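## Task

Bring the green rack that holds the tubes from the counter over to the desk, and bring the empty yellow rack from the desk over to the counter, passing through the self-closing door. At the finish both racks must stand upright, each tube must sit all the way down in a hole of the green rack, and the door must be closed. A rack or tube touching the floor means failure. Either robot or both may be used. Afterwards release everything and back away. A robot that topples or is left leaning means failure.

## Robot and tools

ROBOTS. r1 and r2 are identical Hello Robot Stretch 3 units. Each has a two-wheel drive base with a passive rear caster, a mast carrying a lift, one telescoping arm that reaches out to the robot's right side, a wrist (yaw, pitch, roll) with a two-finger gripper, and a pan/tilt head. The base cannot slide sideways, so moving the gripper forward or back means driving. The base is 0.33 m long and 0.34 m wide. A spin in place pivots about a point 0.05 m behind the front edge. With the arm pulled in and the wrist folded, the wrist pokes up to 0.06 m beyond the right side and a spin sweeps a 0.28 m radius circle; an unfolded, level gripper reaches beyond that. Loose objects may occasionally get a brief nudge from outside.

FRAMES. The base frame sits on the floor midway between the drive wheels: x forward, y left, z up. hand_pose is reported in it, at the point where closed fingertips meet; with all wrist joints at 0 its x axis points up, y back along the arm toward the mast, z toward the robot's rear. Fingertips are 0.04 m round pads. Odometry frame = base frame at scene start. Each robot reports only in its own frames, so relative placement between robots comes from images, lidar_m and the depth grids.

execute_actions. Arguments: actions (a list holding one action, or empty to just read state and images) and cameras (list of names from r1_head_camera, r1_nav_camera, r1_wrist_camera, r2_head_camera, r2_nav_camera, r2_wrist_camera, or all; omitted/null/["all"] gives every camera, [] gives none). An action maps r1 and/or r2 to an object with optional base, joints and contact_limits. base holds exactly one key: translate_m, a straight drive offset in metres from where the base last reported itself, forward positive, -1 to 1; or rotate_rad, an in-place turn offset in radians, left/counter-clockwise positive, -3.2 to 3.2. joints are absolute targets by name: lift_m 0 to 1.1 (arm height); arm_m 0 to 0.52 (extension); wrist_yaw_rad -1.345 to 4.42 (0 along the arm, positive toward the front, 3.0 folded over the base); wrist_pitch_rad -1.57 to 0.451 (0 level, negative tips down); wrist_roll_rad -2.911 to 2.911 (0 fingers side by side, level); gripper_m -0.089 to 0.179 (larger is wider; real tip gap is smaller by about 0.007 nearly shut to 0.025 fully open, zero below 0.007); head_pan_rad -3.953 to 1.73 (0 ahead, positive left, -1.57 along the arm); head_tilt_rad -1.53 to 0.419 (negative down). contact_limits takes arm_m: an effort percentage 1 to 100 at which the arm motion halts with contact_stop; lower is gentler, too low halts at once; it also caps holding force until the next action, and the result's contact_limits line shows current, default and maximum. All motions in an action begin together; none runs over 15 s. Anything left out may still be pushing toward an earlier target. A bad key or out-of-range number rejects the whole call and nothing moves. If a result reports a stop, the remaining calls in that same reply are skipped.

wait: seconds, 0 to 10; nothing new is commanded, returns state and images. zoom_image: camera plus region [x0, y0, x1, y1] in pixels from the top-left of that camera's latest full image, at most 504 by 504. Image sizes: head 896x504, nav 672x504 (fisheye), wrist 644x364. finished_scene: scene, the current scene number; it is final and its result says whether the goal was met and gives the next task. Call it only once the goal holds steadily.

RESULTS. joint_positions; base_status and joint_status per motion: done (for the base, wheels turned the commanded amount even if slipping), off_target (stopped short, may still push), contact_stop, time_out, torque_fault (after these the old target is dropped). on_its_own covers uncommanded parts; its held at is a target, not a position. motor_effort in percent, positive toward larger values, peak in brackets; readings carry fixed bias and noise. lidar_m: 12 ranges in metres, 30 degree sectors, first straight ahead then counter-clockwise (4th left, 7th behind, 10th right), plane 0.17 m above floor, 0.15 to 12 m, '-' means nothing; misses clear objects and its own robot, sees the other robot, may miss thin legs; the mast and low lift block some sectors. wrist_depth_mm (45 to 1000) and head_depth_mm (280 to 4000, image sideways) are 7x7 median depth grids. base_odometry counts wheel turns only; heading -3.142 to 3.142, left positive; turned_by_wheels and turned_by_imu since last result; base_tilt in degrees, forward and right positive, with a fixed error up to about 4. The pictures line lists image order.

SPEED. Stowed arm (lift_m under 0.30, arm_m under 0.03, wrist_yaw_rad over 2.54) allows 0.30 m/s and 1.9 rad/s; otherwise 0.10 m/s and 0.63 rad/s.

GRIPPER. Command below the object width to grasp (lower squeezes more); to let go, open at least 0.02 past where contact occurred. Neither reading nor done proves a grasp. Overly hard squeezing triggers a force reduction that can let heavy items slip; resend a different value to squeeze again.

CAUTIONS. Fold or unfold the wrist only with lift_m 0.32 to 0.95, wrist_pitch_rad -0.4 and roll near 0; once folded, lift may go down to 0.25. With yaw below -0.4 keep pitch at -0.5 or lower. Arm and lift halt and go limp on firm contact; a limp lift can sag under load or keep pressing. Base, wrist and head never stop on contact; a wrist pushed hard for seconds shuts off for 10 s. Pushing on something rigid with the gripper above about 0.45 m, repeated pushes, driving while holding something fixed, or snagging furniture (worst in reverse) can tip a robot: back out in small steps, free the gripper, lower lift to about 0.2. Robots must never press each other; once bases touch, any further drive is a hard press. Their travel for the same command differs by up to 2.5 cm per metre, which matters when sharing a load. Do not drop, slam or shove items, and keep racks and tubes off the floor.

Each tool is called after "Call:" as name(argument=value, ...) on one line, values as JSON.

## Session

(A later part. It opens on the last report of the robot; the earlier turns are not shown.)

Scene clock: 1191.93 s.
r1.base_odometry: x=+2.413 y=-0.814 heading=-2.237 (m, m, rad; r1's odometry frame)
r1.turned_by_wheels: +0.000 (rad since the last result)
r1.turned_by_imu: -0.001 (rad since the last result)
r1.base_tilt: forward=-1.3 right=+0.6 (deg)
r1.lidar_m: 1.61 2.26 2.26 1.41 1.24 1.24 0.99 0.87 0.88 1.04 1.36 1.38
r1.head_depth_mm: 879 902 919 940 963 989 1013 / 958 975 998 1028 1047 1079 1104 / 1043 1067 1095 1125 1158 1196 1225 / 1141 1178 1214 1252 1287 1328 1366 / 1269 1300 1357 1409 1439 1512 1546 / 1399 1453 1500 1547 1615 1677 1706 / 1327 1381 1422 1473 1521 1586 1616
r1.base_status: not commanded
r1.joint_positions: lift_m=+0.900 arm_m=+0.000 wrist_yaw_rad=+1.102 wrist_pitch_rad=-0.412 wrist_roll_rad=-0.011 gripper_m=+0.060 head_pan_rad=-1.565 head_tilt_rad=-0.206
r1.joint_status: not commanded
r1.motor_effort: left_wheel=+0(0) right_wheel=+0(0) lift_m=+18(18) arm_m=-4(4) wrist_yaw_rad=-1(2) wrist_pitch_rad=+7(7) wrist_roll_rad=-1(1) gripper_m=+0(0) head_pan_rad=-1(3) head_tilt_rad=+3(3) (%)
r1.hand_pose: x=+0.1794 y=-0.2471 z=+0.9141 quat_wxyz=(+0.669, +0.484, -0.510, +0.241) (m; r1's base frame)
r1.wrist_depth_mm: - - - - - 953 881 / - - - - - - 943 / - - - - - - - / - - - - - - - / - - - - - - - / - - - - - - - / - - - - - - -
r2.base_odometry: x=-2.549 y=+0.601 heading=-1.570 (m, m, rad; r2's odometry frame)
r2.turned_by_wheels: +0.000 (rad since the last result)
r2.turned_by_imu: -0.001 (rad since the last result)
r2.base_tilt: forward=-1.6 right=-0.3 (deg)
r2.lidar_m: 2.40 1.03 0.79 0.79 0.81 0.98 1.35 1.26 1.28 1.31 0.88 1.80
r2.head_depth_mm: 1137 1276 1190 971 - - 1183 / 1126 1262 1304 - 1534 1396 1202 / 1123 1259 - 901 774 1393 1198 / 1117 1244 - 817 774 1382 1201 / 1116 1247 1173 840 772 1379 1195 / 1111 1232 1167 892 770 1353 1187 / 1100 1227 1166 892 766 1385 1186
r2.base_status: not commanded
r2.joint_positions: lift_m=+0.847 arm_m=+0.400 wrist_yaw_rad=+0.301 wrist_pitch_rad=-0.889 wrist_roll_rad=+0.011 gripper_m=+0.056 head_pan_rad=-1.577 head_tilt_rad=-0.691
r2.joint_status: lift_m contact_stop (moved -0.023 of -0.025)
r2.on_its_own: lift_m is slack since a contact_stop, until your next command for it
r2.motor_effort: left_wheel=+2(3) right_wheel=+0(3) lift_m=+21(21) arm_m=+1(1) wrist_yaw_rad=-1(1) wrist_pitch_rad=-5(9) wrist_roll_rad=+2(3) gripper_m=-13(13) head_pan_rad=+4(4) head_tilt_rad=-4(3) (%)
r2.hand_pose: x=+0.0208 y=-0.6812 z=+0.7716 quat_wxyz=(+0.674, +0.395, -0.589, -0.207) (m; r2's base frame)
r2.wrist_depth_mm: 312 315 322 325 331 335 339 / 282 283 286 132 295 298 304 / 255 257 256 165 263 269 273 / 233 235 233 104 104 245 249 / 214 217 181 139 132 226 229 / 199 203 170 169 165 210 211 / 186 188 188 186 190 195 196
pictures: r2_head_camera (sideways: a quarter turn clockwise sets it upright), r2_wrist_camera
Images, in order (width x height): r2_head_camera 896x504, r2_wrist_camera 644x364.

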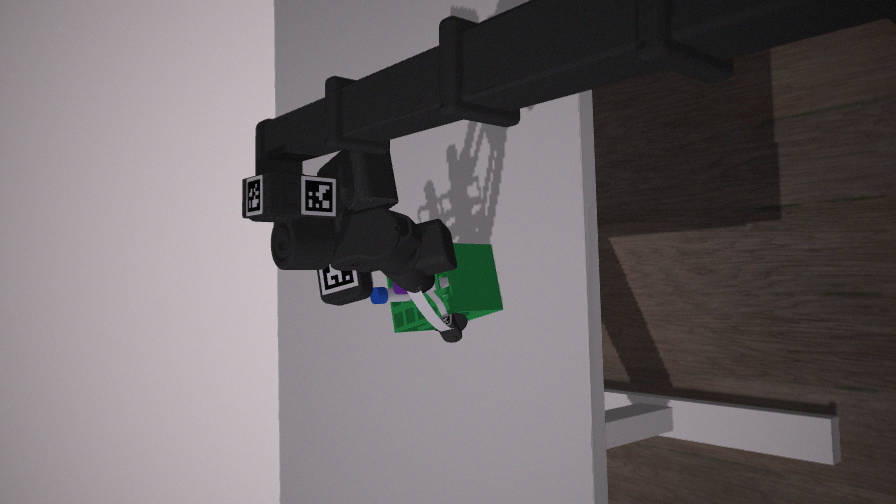

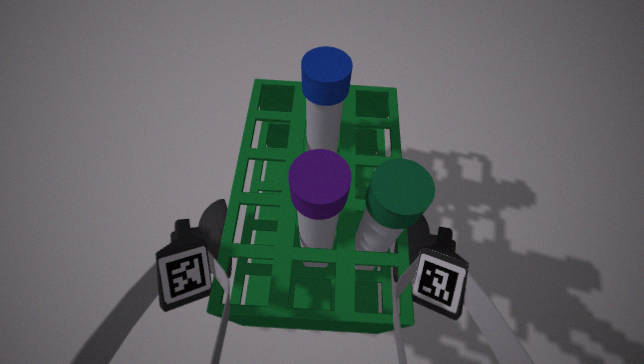

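Landed. Release.

Call:
execute_actions(actions=[{"r2":{"joints":{"lift_m":0.855,"gripper_m":0.17}}}], cameras=[])

Call:
execute_actions(actions=[{"r2":{"joints":{"lift_m":1.0}}}], cameras=["r2_wrist_camera"])

Call:
execute_actions(actions=[{"r2":{"joints":{"arm_m":0.1,"head_tilt_rad":-0.55}}}], cameras=["r2_head_camera","r2_wrist_camera","r1_head_camera"])

Scene clock: 1209.07 s.
r1.base_odometry: x=+2.413 y=-0.814 heading=-2.237 (m, m, rad; r1's odometry frame)
r1.turned_by_wheels: +0.000 (rad since the last result)
r1.turned_by_imu: -0.001 (rad since the last result)
r1.base_tilt: forward=-1.1 right=+0.7 (deg)
r1.lidar_m: 1.61 2.26 2.27 1.41 1.24 1.25 0.99 0.87 0.87 1.04 1.36 1.38
r1.head_depth_mm: 882 899 917 939 960 987 1013 / 951 977 1003 1028 1050 1077 1108 / 1042 1072 1097 1125 1154 1192 1226 / 1147 1178 1216 1241 1287 1332 1366 / 1273 1314 1354 1396 1450 1517 1546 / 1398 1445 1495 1560 1611 1687 1698 / 1338 1375 1420 1471 1529 1584 1624
r1.base_status: not commanded
r1.joint_positions: lift_m=+0.900 arm_m=+0.000 wrist_yaw_rad=+1.102 wrist_pitch_rad=-0.412 wrist_roll_rad=-0.011 gripper_m=+0.060 head_pan_rad=-1.565 head_tilt_rad=-0.206
r1.joint_status: not commanded
r1.motor_effort: left_wheel=+0(0) right_wheel=+0(0) lift_m=+18(18) arm_m=-4(4) wrist_yaw_rad=-2(2) wrist_pitch_rad=+7(7) wrist_roll_rad=-1(1) gripper_m=-1(0) head_pan_rad=-3(2) head_tilt_rad=+3(3) (%)
r1.hand_pose: x=+0.1794 y=-0.2471 z=+0.9141 quat_wxyz=(+0.669, +0.484, -0.510, +0.241) (m; r1's base frame)
r1.wrist_depth_mm: - - - - - 943 885 / - - - - - - 958 / - - - - - - - / - - - - - - - / - - - - - - - / - - - - - - - / - - - - - - -
r2.base_odometry: x=-2.549 y=+0.601 heading=-1.570 (m, m, rad; r2's odometry frame)
r2.turned_by_wheels: +0.000 (rad since the last result)
r2.turned_by_imu: -0.002 (rad since the last result)
r2.base_tilt: forward=-1.7 right=+0.0 (deg)
r2.lidar_m: 2.40 1.04 0.79 0.79 0.81 0.98 1.35 1.26 1.28 1.31 0.89 1.81
r2.head_depth_mm: 1134 1272 1187 974 - - 1182 / 1126 1266 - 903 1168 1395 1195 / 1123 1256 - 902 773 1386 1202 / 1115 1259 - 820 771 1392 1201 / 1106 1253 1172 837 771 1386 1198 / 1110 1237 1168 892 766 1350 1193 / 1107 1230 1158 892 767 1382 1181
r2.base_status: not commanded
r2.joint_positions: lift_m=+0.855 arm_m=+0.400 wrist_yaw_rad=+0.301 wrist_pitch_rad=-0.912 wrist_roll_rad=+0.011 gripper_m=+0.170 head_pan_rad=-1.577 head_tilt_rad=-0.691
r2.joint_status: all done
r2.motor_effort: left_wheel=+2(2) right_wheel=-2(2) lift_m=+26(28) arm_m=+1(1) wrist_yaw_rad=-1(1) wrist_pitch_rad=+6(7) wrist_roll_rad=+2(2) gripper_m=+0(82) head_pan_rad=+4(4) head_tilt_rad=-2(4) (%)
r2.hand_pose: x=+0.0193 y=-0.6764 z=+0.7761 quat_wxyz=(+0.672, +0.402, -0.584, -0.215) (m; r2's base frame)
r2.wrist_depth_mm: 307 313 315 321 325 329 334 / 279 280 286 183 293 296 303 / 254 258 257 168 264 270 274 / 236 237 234 159 165 248 250 / 219 222 218 142 138 232 231 / - 204 201 139 206 - 216 / 189 191 191 191 194 197 201
pictures: none
No camera images: the call's "cameras" was empty. Leave "cameras" out to get every camera's image.

Scene clock: 1211.23 s.
r1.base_odometry: x=+2.413 y=-0.814 heading=-2.237 (m, m, rad; r1's odometry frame)
r1.turned_by_wheels: +0.000 (rad since the last result)
r1.turned_by_imu: +0.000 (rad since the last result)
r1.base_tilt: forward=-1.3 right=+0.5 (deg)
r1.lidar_m: 1.61 2.26 2.27 1.41 1.24 1.25 0.99 0.87 0.87 1.03 1.36 1.38
r1.head_depth_mm: 881 898 923 943 961 984 1013 / 953 978 1004 1021 1054 1082 1104 / 1043 1069 1099 1126 1155 1189 1219 / 1143 1182 1208 1253 1282 1331 1364 / 1272 1306 1351 1409 1448 1496 1558 / 1406 1445 1495 1559 1613 1680 1694 / 1333 1380 1415 1482 1541 1594 1616
r1.base_status: not commanded
r1.joint_positions: lift_m=+0.900 arm_m=+0.000 wrist_yaw_rad=+1.102 wrist_pitch_rad=-0.412 wrist_roll_rad=-0.011 gripper_m=+0.060 head_pan_rad=-1.565 head_tilt_rad=-0.206
r1.joint_status: not commanded
r1.motor_effort: left_wheel=+0(0) right_wheel=+0(0) lift_m=+18(18) arm_m=-4(4) wrist_yaw_rad=-1(2) wrist_pitch_rad=+7(7) wrist_roll_rad=-1(1) gripper_m=+0(0) head_pan_rad=-1(3) head_tilt_rad=+3(3) (%)
r1.hand_pose: x=+0.1794 y=-0.2471 z=+0.9141 quat_wxyz=(+0.669, +0.484, -0.510, +0.241) (m; r1's base frame)
r1.wrist_depth_mm: - - - - - 925 876 / - - - - - - 940 / - - - - - - - / - - - - - - - / - - - - - - - / - - - - - - - / - - - - - - -
r2.base_odometry: x=-2.549 y=+0.601 heading=-1.570 (m, m, rad; r2's odometry frame)
r2.turned_by_wheels: +0.000 (rad since the last result)
r2.turned_by_imu: +0.000 (rad since the last result)
r2.base_tilt: forward=-1.7 right=-0.1 (deg)
r2.lidar_m: 2.40 1.03 0.79 0.79 0.81 0.98 1.35 1.26 1.28 1.30 0.89 1.81
r2.head_depth_mm: 1112 - 1143 912 801 1400 1200 / 1091 1311 1180 903 795 1397 1198 / - 1326 1181 904 771 1394 1199 / 1089 - 1100 816 773 1395 1201 / 1112 1251 1120 845 769 1387 1193 / 1108 1237 1173 893 767 1352 1195 / 1095 1231 1167 892 770 1385 1177
r2.base_status: not commanded
r2.joint_positions: lift_m=+1.000 arm_m=+0.400 wrist_yaw_rad=+0.301 wrist_pitch_rad=-0.912 wrist_roll_rad=+0.011 gripper_m=+0.170 head_pan_rad=-1.577 head_tilt_rad=-0.691
r2.joint_status: all done
r2.motor_effort: left_wheel=+2(2) right_wheel=-2(2) lift_m=+26(26) arm_m=+2(1) wrist_yaw_rad=-1(1) wrist_pitch_rad=+5(5) wrist_roll_rad=+2(2) gripper_m=+1(0) head_pan_rad=+4(4) head_tilt_rad=-3(5) (%)
r2.hand_pose: x=+0.0193 y=-0.6764 z=+0.9212 quat_wxyz=(+0.672, +0.402, -0.584, -0.215) (m; r2's base frame)
r2.wrist_depth_mm: - 525 524 532 540 553 554 / - 464 473 482 486 499 503 / 431 430 436 437 445 449 452 / 392 396 399 401 407 412 417 / 363 368 369 300 380 386 384 / - 341 342 272 351 - 358 / 313 319 322 321 328 326 335
pictures: r2_wrist_camera
Images, in order (width x height): r2_wrist_camera 644x364.

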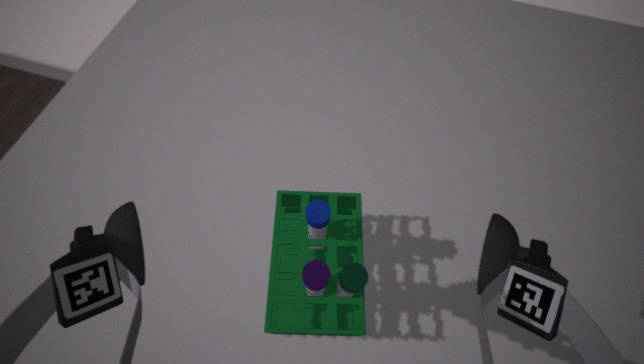

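Scene clock: 1214.67 s.
r1.base_odometry: x=+2.413 y=-0.814 heading=-2.237 (m, m, rad; r1's odometry frame)
r1.turned_by_wheels: +0.000 (rad since the last result)
r1.turned_by_imu: +0.000 (rad since the last result)
r1.base_tilt: forward=-1.1 right=+0.5 (deg)
r1.lidar_m: 1.62 2.26 2.26 1.41 1.24 1.24 0.99 0.87 0.87 1.04 1.36 1.38
r1.head_depth_mm: 880 901 921 939 960 983 1014 / 954 975 1003 1026 1045 1076 1102 / 1040 1066 1095 1128 1154 1195 1233 / 1151 1182 1207 1246 1284 1323 1365 / 1269 1316 1357 1401 1453 1505 1548 / 1391 1451 1494 1550 1607 1677 1702 / 1335 1377 1419 1471 1530 1589 1630
r1.base_status: not commanded
r1.joint_positions: lift_m=+0.900 arm_m=+0.000 wrist_yaw_rad=+1.102 wrist_pitch_rad=-0.412 wrist_roll_rad=-0.011 gripper_m=+0.060 head_pan_rad=-1.565 head_tilt_rad=-0.206
r1.joint_status: not commanded
r1.motor_effort: left_wheel=+0(0) right_wheel=+0(0) lift_m=+18(18) arm_m=-4(4) wrist_yaw_rad=-1(1) wrist_pitch_rad=+7(7) wrist_roll_rad=-1(1) gripper_m=+0(1) head_pan_rad=-3(2) head_tilt_rad=+3(3) (%)
r1.hand_pose: x=+0.1794 y=-0.2471 z=+0.9141 quat_wxyz=(+0.669, +0.484, -0.510, +0.241) (m; r1's base frame)
r1.wrist_depth_mm: - - - - - 961 909 / - - - - - - 954 / - - - - - - - / - - - - - - - / - - - - - - - / - - - - - - - / - - - - - - -
r2.base_odometry: x=-2.549 y=+0.601 heading=-1.570 (m, m, rad; r2's odometry frame)
r2.turned_by_wheels: +0.000 (rad since the last result)
r2.turned_by_imu: -0.001 (rad since the last result)
r2.base_tilt: forward=-1.6 right=-0.1 (deg)
r2.lidar_m: 2.41 1.03 0.79 0.79 0.81 0.98 1.35 1.26 1.28 1.31 0.88 1.81
r2.head_depth_mm: 1114 1231 1296 - - 1415 1284 / 1118 1220 - - - 1413 1290 / 1106 1217 1317 - - 1447 1283 / 1099 1211 1315 - - 1428 1282 / 1097 1196 1332 1158 835 1412 1279 / 1091 1198 1321 1097 834 1387 1275 / 1081 1194 1309 1091 833 736 1271
r2.base_status: not commanded
r2.joint_positions: lift_m=+1.000 arm_m=+0.100 wrist_yaw_rad=+0.301 wrist_pitch_rad=-0.912 wrist_roll_rad=+0.011 gripper_m=+0.170 head_pan_rad=-1.577 head_tilt_rad=-0.556
r2.joint_status: all done
r2.motor_effort: left_wheel=+2(2) right_wheel=-2(2) lift_m=+25(25) arm_m=-2(2) wrist_yaw_rad=-1(1) wrist_pitch_rad=+5(5) wrist_roll_rad=+2(3) gripper_m=+0(0) head_pan_rad=+4(4) head_tilt_rad=+3(14) (%)
r2.hand_pose: x=+0.0193 y=-0.3769 z=+0.9212 quat_wxyz=(+0.672, +0.402, -0.584, -0.215) (m; r2's base frame)
r2.wrist_depth_mm: - 527 530 532 440 560 560 / - 473 475 483 443 494 505 / - 437 435 444 443 452 459 / - - - 417 412 413 416 / - - - - - 394 389 / - - - - - - - / 943 945 951 963 962 970 983
pictures: r1_head_camera (sideways: a quarter turn clockwise sets it upright), r2_head_camera (sideways: a quarter turn clockwise sets it upright), r2_wrist_camera
Images, in order (width x height): r1_head_camera 896x504, r2_head_camera 896x504, r2_wrist_camera 644x364.

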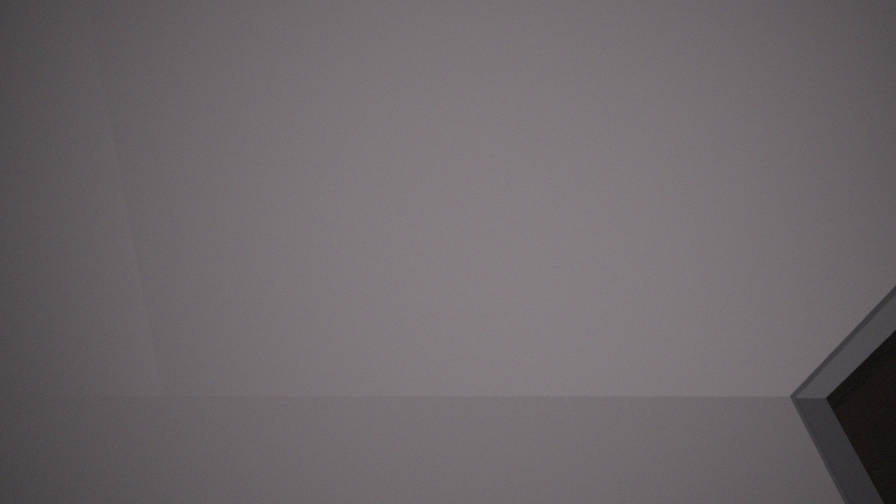

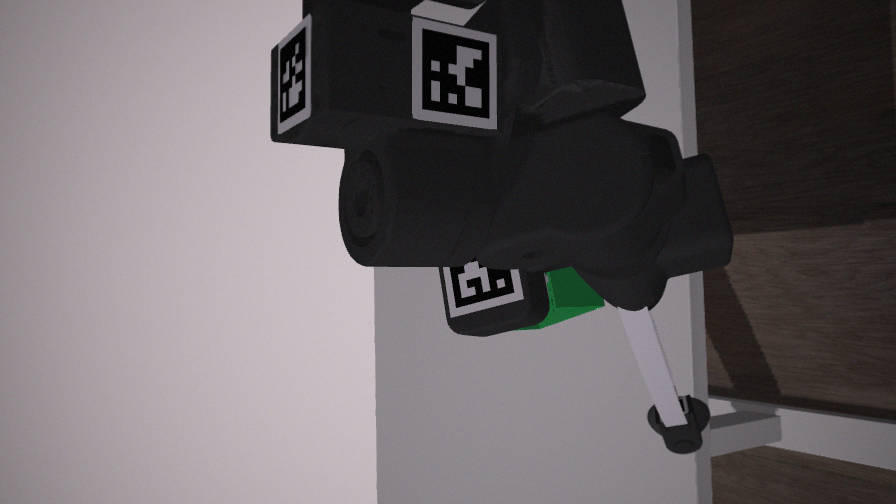

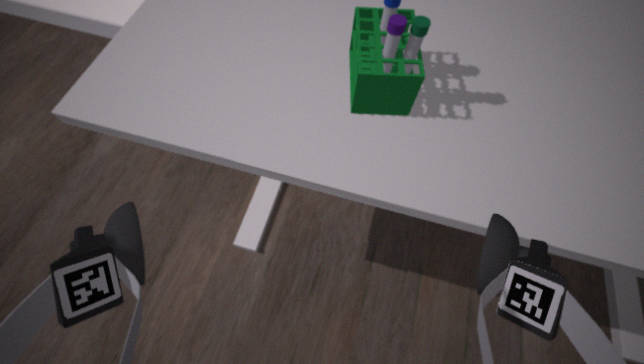

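Call:
execute_actions(actions=[{"r2":{"joints":{"arm_m":0.0,"wrist_yaw_rad":1.5,"lift_m":0.55}}}], cameras=["r2_head_camera"])

Call:
zoom_image(camera="r2_head_camera", region=[350,150,650,400])

Scene clock: 1229.77 s.
r1.base_odometry: x=+2.413 y=-0.814 heading=-2.237 (m, m, rad; r1's odometry frame)
r1.turned_by_wheels: +0.000 (rad since the last result)
r1.turned_by_imu: -0.001 (rad since the last result)
r1.base_tilt: forward=-1.1 right=+0.5 (deg)
r1.lidar_m: 1.62 2.26 2.26 1.41 1.24 1.25 0.99 0.87 0.87 1.03 1.36 1.38
r1.head_depth_mm: 883 899 922 940 962 987 1013 / 956 974 1001 1026 1051 1079 1105 / 1044 1067 1098 1126 1152 1189 1229 / 1145 1179 1210 1252 1291 1325 1365 / 1275 1311 1353 1405 1447 1510 1551 / 1394 1453 1491 1547 1620 1682 1688 / 1327 1379 1429 1477 1533 1586 1626
r1.base_status: not commanded
r1.joint_positions: lift_m=+0.900 arm_m=+0.000 wrist_yaw_rad=+1.102 wrist_pitch_rad=-0.412 wrist_roll_rad=-0.011 gripper_m=+0.060 head_pan_rad=-1.565 head_tilt_rad=-0.206
r1.joint_status: not commanded
r1.motor_effort: left_wheel=+0(0) right_wheel=+0(0) lift_m=+18(18) arm_m=-4(4) wrist_yaw_rad=-2(2) wrist_pitch_rad=+7(7) wrist_roll_rad=-1(1) gripper_m=+0(1) head_pan_rad=-2(3) head_tilt_rad=+3(3) (%)
r1.hand_pose: x=+0.1794 y=-0.2471 z=+0.9141 quat_wxyz=(+0.669, +0.484, -0.510, +0.241) (m; r1's base frame)
r1.wrist_depth_mm: - - - - - 942 894 / - - - - - - 940 / - - - - - - - / - - - - - - - / - - - - - - - / - - - - - - - / - - - - - - -
r2.base_odometry: x=-2.549 y=+0.601 heading=-1.570 (m, m, rad; r2's odometry frame)
r2.turned_by_wheels: +0.000 (rad since the last result)
r2.turned_by_imu: -0.002 (rad since the last result)
r2.base_tilt: forward=-1.6 right=-0.2 (deg)
r2.lidar_m: 2.40 1.04 0.79 0.79 0.81 0.98 1.35 1.26 1.28 1.31 0.89 1.81
r2.head_depth_mm: 1119 1225 1356 1110 845 1432 1280 / 1115 1220 1354 1112 851 1412 1282 / 1103 1214 1344 1108 840 1419 1286 / 1106 1207 1330 1108 794 1412 1282 / 1099 1199 1337 1103 810 738 1282 / 1090 1191 1313 1093 836 737 1276 / 1081 1186 1310 1096 835 735 1271
r2.base_status: not commanded
r2.joint_positions: lift_m=+0.550 arm_m=+0.001 wrist_yaw_rad=+1.497 wrist_pitch_rad=-0.912 wrist_roll_rad=+0.011 gripper_m=+0.170 head_pan_rad=-1.577 head_tilt_rad=-0.556
r2.joint_status: all done
r2.motor_effort: left_wheel=+3(2) right_wheel=-2(2) lift_m=+19(21) arm_m=-2(4) wrist_yaw_rad=+4(4) wrist_pitch_rad=+5(5) wrist_roll_rad=+3(2) gripper_m=+0(1) head_pan_rad=+4(4) head_tilt_rad=+3(3) (%)
r2.hand_pose: x=+0.1161 y=-0.1564 z=+0.4715 quat_wxyz=(+0.676, +0.661, -0.256, +0.200) (m; r2's base frame)
r2.wrist_depth_mm: 889 906 921 926 941 955 977 / 806 811 822 854 844 866 879 / 730 762 760 772 775 784 799 / 694 688 702 706 712 721 694 / 636 651 648 657 660 659 662 / 598 601 603 612 608 - 622 / 546 557 567 572 577 571 584
pictures: r2_head_camera (sideways: a quarter turn clockwise sets it upright)
Images, in order (width x height): r2_head_camera 896x504.

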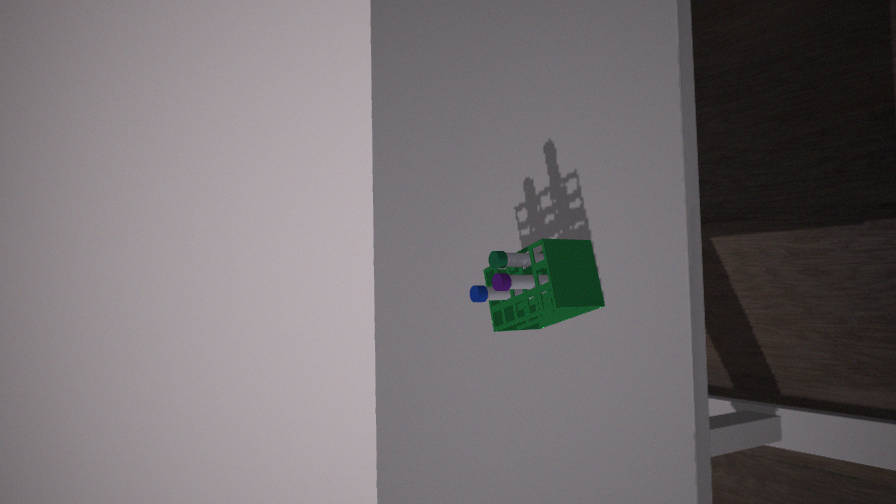

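Region (350, 150, 650, 400) of r2_head_camera's 896x504 image, scaled by 1.680, with more detail than that image has.

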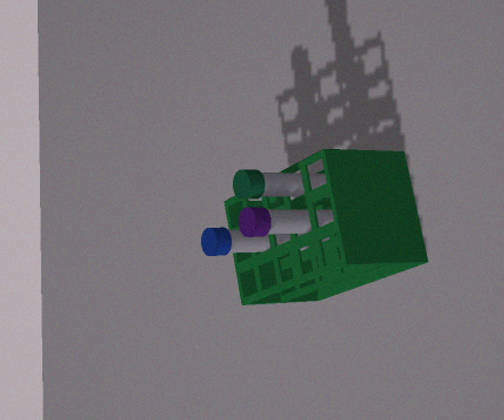

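Call:
execute_actions(actions=[{"r2":{"joints":{"lift_m":0.7,"wrist_pitch_rad":0.0}}}], cameras=[])

Call:
execute_actions(actions=[{"r2":{"joints":{"wrist_yaw_rad":0.0}}}], cameras=["r2_wrist_camera"])

Call:
zoom_image(camera="r2_wrist_camera", region=[220,80,420,280])

Scene clock: 1246.83 s.
r1.base_odometry: x=+2.413 y=-0.814 heading=-2.237 (m, m, rad; r1's odometry frame)
r1.turned_by_wheels: +0.000 (rad since the last result)
r1.turned_by_imu: -0.001 (rad since the last result)
r1.base_tilt: forward=-1.1 right=+0.6 (deg)
r1.lidar_m: 1.61 2.26 2.26 1.41 1.24 1.25 0.99 0.87 0.87 1.04 1.36 1.38
r1.head_depth_mm: 879 901 922 942 960 985 1010 / 955 979 1004 1027 1044 1076 1110 / 1039 1068 1092 1129 1153 1194 1227 / 1144 1177 1209 1250 1279 1326 1368 / 1279 1311 1363 1405 1459 1502 1556 / 1393 1432 1498 1558 1616 1684 1698 / 1323 1383 1421 1477 1527 1586 1621
r1.base_status: not commanded
r1.joint_positions: lift_m=+0.900 arm_m=+0.000 wrist_yaw_rad=+1.102 wrist_pitch_rad=-0.412 wrist_roll_rad=-0.011 gripper_m=+0.060 head_pan_rad=-1.565 head_tilt_rad=-0.206
r1.joint_status: not commanded
r1.motor_effort: left_wheel=+0(0) right_wheel=+0(0) lift_m=+18(18) arm_m=-4(4) wrist_yaw_rad=-1(2) wrist_pitch_rad=+7(7) wrist_roll_rad=-1(1) gripper_m=+0(0) head_pan_rad=-3(2) head_tilt_rad=+3(2) (%)
r1.hand_pose: x=+0.1794 y=-0.2471 z=+0.9141 quat_wxyz=(+0.669, +0.484, -0.510, +0.241) (m; r1's base frame)
r1.wrist_depth_mm: - - - - - 943 878 / - - - - - - 945 / - - - - - - - / - - - - - - - / - - - - - - - / - - - - - - - / - - - - - - -
r2.base_odometry: x=-2.549 y=+0.601 heading=-1.570 (m, m, rad; r2's odometry frame)
r2.turned_by_wheels: +0.000 (rad since the last result)
r2.turned_by_imu: -0.001 (rad since the last result)
r2.base_tilt: forward=-1.6 right=-0.1 (deg)
r2.lidar_m: 2.40 1.04 0.79 0.79 0.81 0.98 1.35 1.27 1.28 1.31 0.88 1.81
r2.head_depth_mm: 1115 1230 1359 1115 845 1413 1284 / 1111 1229 1355 1116 841 1427 1288 / 1106 1212 1341 1107 841 1415 1287 / 1097 1199 1340 1104 796 1413 1286 / 1100 1199 1325 1100 813 737 1279 / 1089 1191 1320 1099 836 736 1269 / 1086 1190 1306 1094 836 736 1271
r2.base_status: not commanded
r2.joint_positions: lift_m=+0.700 arm_m=+0.001 wrist_yaw_rad=+1.497 wrist_pitch_rad=-0.023 wrist_roll_rad=+0.011 gripper_m=+0.170 head_pan_rad=-1.577 head_tilt_rad=-0.556
r2.joint_status: all done
r2.motor_effort: left_wheel=+3(2) right_wheel=-2(2) lift_m=+26(28) arm_m=-2(2) wrist_yaw_rad=+4(3) wrist_pitch_rad=+10(12) wrist_roll_rad=+3(2) gripper_m=+1(1) head_pan_rad=+4(4) head_tilt_rad=+2(3) (%)
r2.hand_pose: x=+0.2336 y=-0.1649 z=+0.8087 quat_wxyz=(+0.521, +0.490, -0.515, +0.473) (m; r2's base frame)
r2.wrist_depth_mm: - - - - - - - / - - - - - - - / - - - - - - - / - - - - - - - / - - - - - - - / - - - - - - 360 / - - - - - - -
pictures: none
No camera images: the call's "cameras" was empty. Leave "cameras" out to get every camera's image.

Scene clock: 1248.60 s.
r1.base_odometry: x=+2.413 y=-0.814 heading=-2.237 (m, m, rad; r1's odometry frame)
r1.turned_by_wheels: +0.000 (rad since the last result)
r1.turned_by_imu: +0.000 (rad since the last result)
r1.base_tilt: forward=-1.2 right=+0.6 (deg)
r1.lidar_m: 1.61 2.26 2.26 1.41 1.24 1.24 0.99 0.87 0.87 1.04 1.36 1.38
r1.head_depth_mm: 885 898 920 940 963 986 1009 / 956 976 1000 1022 1047 1083 1105 / 1042 1073 1095 1125 1154 1194 1224 / 1143 1175 1212 1249 1284 1325 1374 / 1265 1303 1356 1396 1441 1501 1553 / 1395 1448 1502 1564 1612 1685 1697 / 1334 1377 1425 1476 1533 1601 1613
r1.base_status: not commanded
r1.joint_positions: lift_m=+0.900 arm_m=+0.000 wrist_yaw_rad=+1.102 wrist_pitch_rad=-0.412 wrist_roll_rad=-0.011 gripper_m=+0.060 head_pan_rad=-1.565 head_tilt_rad=-0.206
r1.joint_status: not commanded
r1.motor_effort: left_wheel=+0(0) right_wheel=+0(0) lift_m=+18(18) arm_m=-4(4) wrist_yaw_rad=-2(2) wrist_pitch_rad=+7(7) wrist_roll_rad=-1(1) gripper_m=-1(0) head_pan_rad=-3(3) head_tilt_rad=+3(3) (%)
r1.hand_pose: x=+0.1794 y=-0.2471 z=+0.9141 quat_wxyz=(+0.669, +0.484, -0.510, +0.241) (m; r1's base frame)
r1.wrist_depth_mm: - - - - - 926 883 / - - - - - - 951 / - - - - - - - / - - - - - - - / - - - - - - - / - - - - - - - / - - - - - - -
r2.base_odometry: x=-2.549 y=+0.601 heading=-1.570 (m, m, rad; r2's odometry frame)
r2.turned_by_wheels: +0.000 (rad since the last result)
r2.turned_by_imu: +0.000 (rad since the last result)
r2.base_tilt: forward=-1.7 right=-0.1 (deg)
r2.lidar_m: 2.41 1.04 0.79 0.79 0.81 0.98 1.34 1.26 1.28 1.31 0.88 1.80
r2.head_depth_mm: 1118 1227 1354 1116 847 1420 1285 / 1111 1225 1358 1111 846 743 1282 / 1111 1216 1346 1111 842 1419 1289 / 1102 1208 1337 1105 794 1415 1313 / 1094 1201 1323 1104 814 737 1275 / 1095 1195 1321 1095 838 737 1279 / 1095 1190 1311 1091 831 734 1275
r2.base_status: not commanded
r2.joint_positions: lift_m=+0.700 arm_m=+0.001 wrist_yaw_rad=+0.003 wrist_pitch_rad=-0.023 wrist_roll_rad=+0.011 gripper_m=+0.170 head_pan_rad=-1.577 head_tilt_rad=-0.556
r2.joint_status: all done
r2.motor_effort: left_wheel=+2(1) right_wheel=-2(2) lift_m=+26(25) arm_m=-2(2) wrist_yaw_rad=-4(6) wrist_pitch_rad=+10(10) wrist_roll_rad=+3(2) gripper_m=-1(0) head_pan_rad=+4(4) head_tilt_rad=+3(3) (%)
r2.hand_pose: x=-0.0206 y=-0.4017 z=+0.8087 quat_wxyz=(+0.704, +0.009, -0.710, -0.007) (m; r2's base frame)
r2.wrist_depth_mm: 938 977 965 - - - - / 968 998 - - - - - / - - - - - - - / - 662 593 561 771 810 870 / 396 409 404 415 432 482 462 / - 283 291 296 302 - 315 / - - - - - - -
pictures: r2_wrist_camera
Images, in order (width x height): r2_wrist_camera 644x364.

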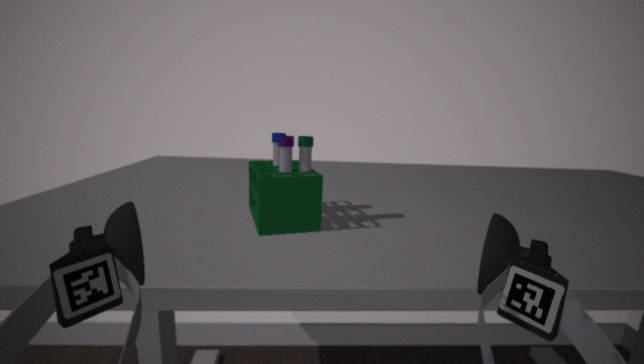

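Region (220, 80, 420, 280) of r2_wrist_camera's 644x364 image, scaled by 2.520.

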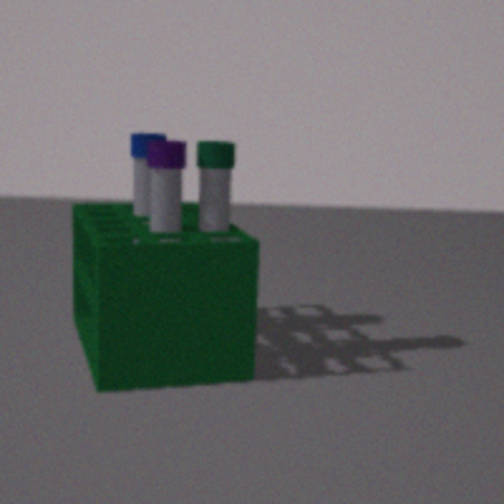

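Call:
execute_actions(actions=[{"r2":{"joints":{"wrist_yaw_rad":1.5,"head_pan_rad":1.57,"head_tilt_rad":0}}}], cameras=["r2_head_camera"])

Scene clock: 1258.33 s.
r1.base_odometry: x=+2.413 y=-0.814 heading=-2.237 (m, m, rad; r1's odometry frame)
r1.turned_by_wheels: +0.000 (rad since the last result)
r1.turned_by_imu: -0.001 (rad since the last result)
r1.base_tilt: forward=-1.1 right=+0.5 (deg)
r1.lidar_m: 1.62 2.26 2.27 1.40 1.24 1.25 0.99 0.87 0.88 1.04 1.36 1.38
r1.head_depth_mm: 880 898 919 938 962 984 1010 / 955 978 1003 1025 1051 1076 1105 / 1042 1068 1091 1132 1152 1193 1230 / 1144 1176 1212 1248 1282 1333 1369 / 1274 1304 1360 1409 1451 1494 1566 / 1398 1449 1500 1554 1616 1672 1706 / 1324 1379 1427 1475 1529 1581 1621
r1.base_status: not commanded
r1.joint_positions: lift_m=+0.900 arm_m=+0.000 wrist_yaw_rad=+1.102 wrist_pitch_rad=-0.412 wrist_roll_rad=-0.011 gripper_m=+0.060 head_pan_rad=-1.565 head_tilt_rad=-0.206
r1.joint_status: not commanded
r1.motor_effort: left_wheel=+1(0) right_wheel=+0(0) lift_m=+18(18) arm_m=-4(4) wrist_yaw_rad=-2(1) wrist_pitch_rad=+7(7) wrist_roll_rad=-1(1) gripper_m=+0(0) head_pan_rad=-2(3) head_tilt_rad=+3(3) (%)
r1.hand_pose: x=+0.1794 y=-0.2471 z=+0.9141 quat_wxyz=(+0.669, +0.484, -0.510, +0.241) (m; r1's base frame)
r1.wrist_depth_mm: - - - - - 953 878 / - - - - - - 939 / - - - - - - - / - - - - - - - / - - - - - - - / - - - - - - - / - - - - - - -
r2.base_odometry: x=-2.549 y=+0.601 heading=-1.570 (m, m, rad; r2's odometry frame)
r2.turned_by_wheels: +0.000 (rad since the last result)
r2.turned_by_imu: -0.001 (rad since the last result)
r2.base_tilt: forward=-1.6 right=-0.2 (deg)
r2.lidar_m: 2.39 1.04 0.79 0.79 0.81 0.98 1.34 1.26 1.28 1.31 0.89 1.81
r2.head_depth_mm: 766 765 769 764 767 770 770 / 763 760 759 761 763 765 762 / - 756 760 759 758 762 759 / - - 754 753 753 755 754 / - - 747 749 748 748 749 / - - 744 741 743 743 745 / - - 734 739 738 735 741
r2.base_status: not commanded
r2.joint_positions: lift_m=+0.700 arm_m=+0.001 wrist_yaw_rad=+1.497 wrist_pitch_rad=-0.023 wrist_roll_rad=+0.011 gripper_m=+0.170 head_pan_rad=+1.563 head_tilt_rad=-0.013
r2.joint_status: all done
r2.motor_effort: left_wheel=+2(2) right_wheel=-2(2) lift_m=+25(25) arm_m=-2(2) wrist_yaw_rad=+4(7) wrist_pitch_rad=+10(10) wrist_roll_rad=+2(2) gripper_m=+0(0) head_pan_rad=+5(49) head_tilt_rad=+4(29) (%)
r2.hand_pose: x=+0.2336 y=-0.1650 z=+0.8087 quat_wxyz=(+0.521, +0.489, -0.515, +0.473) (m; r2's base frame)
r2.wrist_depth_mm: - - - - - - - / - - - - - - - / - - - - - - - / - - - - - - - / - - - - - - - / - - - - - - 360 / - - - - - - -
pictures: r2_head_camera (sideways: a quarter turn clockwise sets it upright)
Images, in order (width x height): r2_head_camera 896x504.

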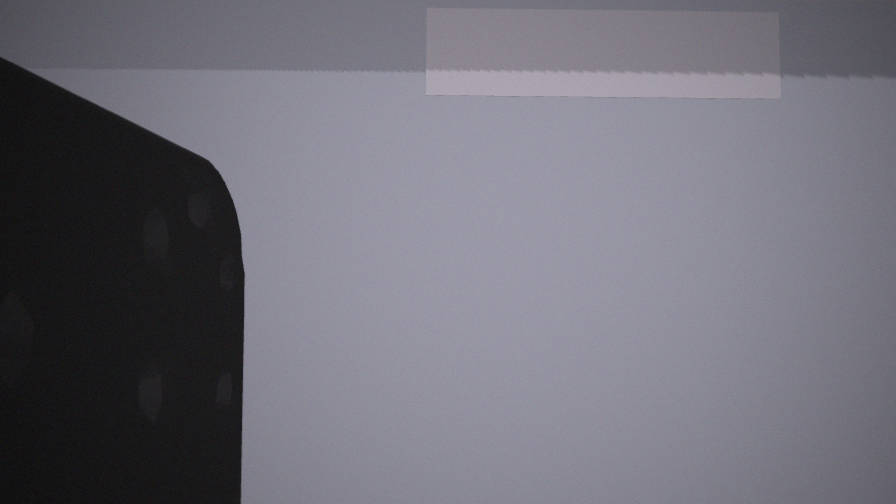

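Door shut.

Call:
finished_scene(scene=1)

The scene is finished: the task was done.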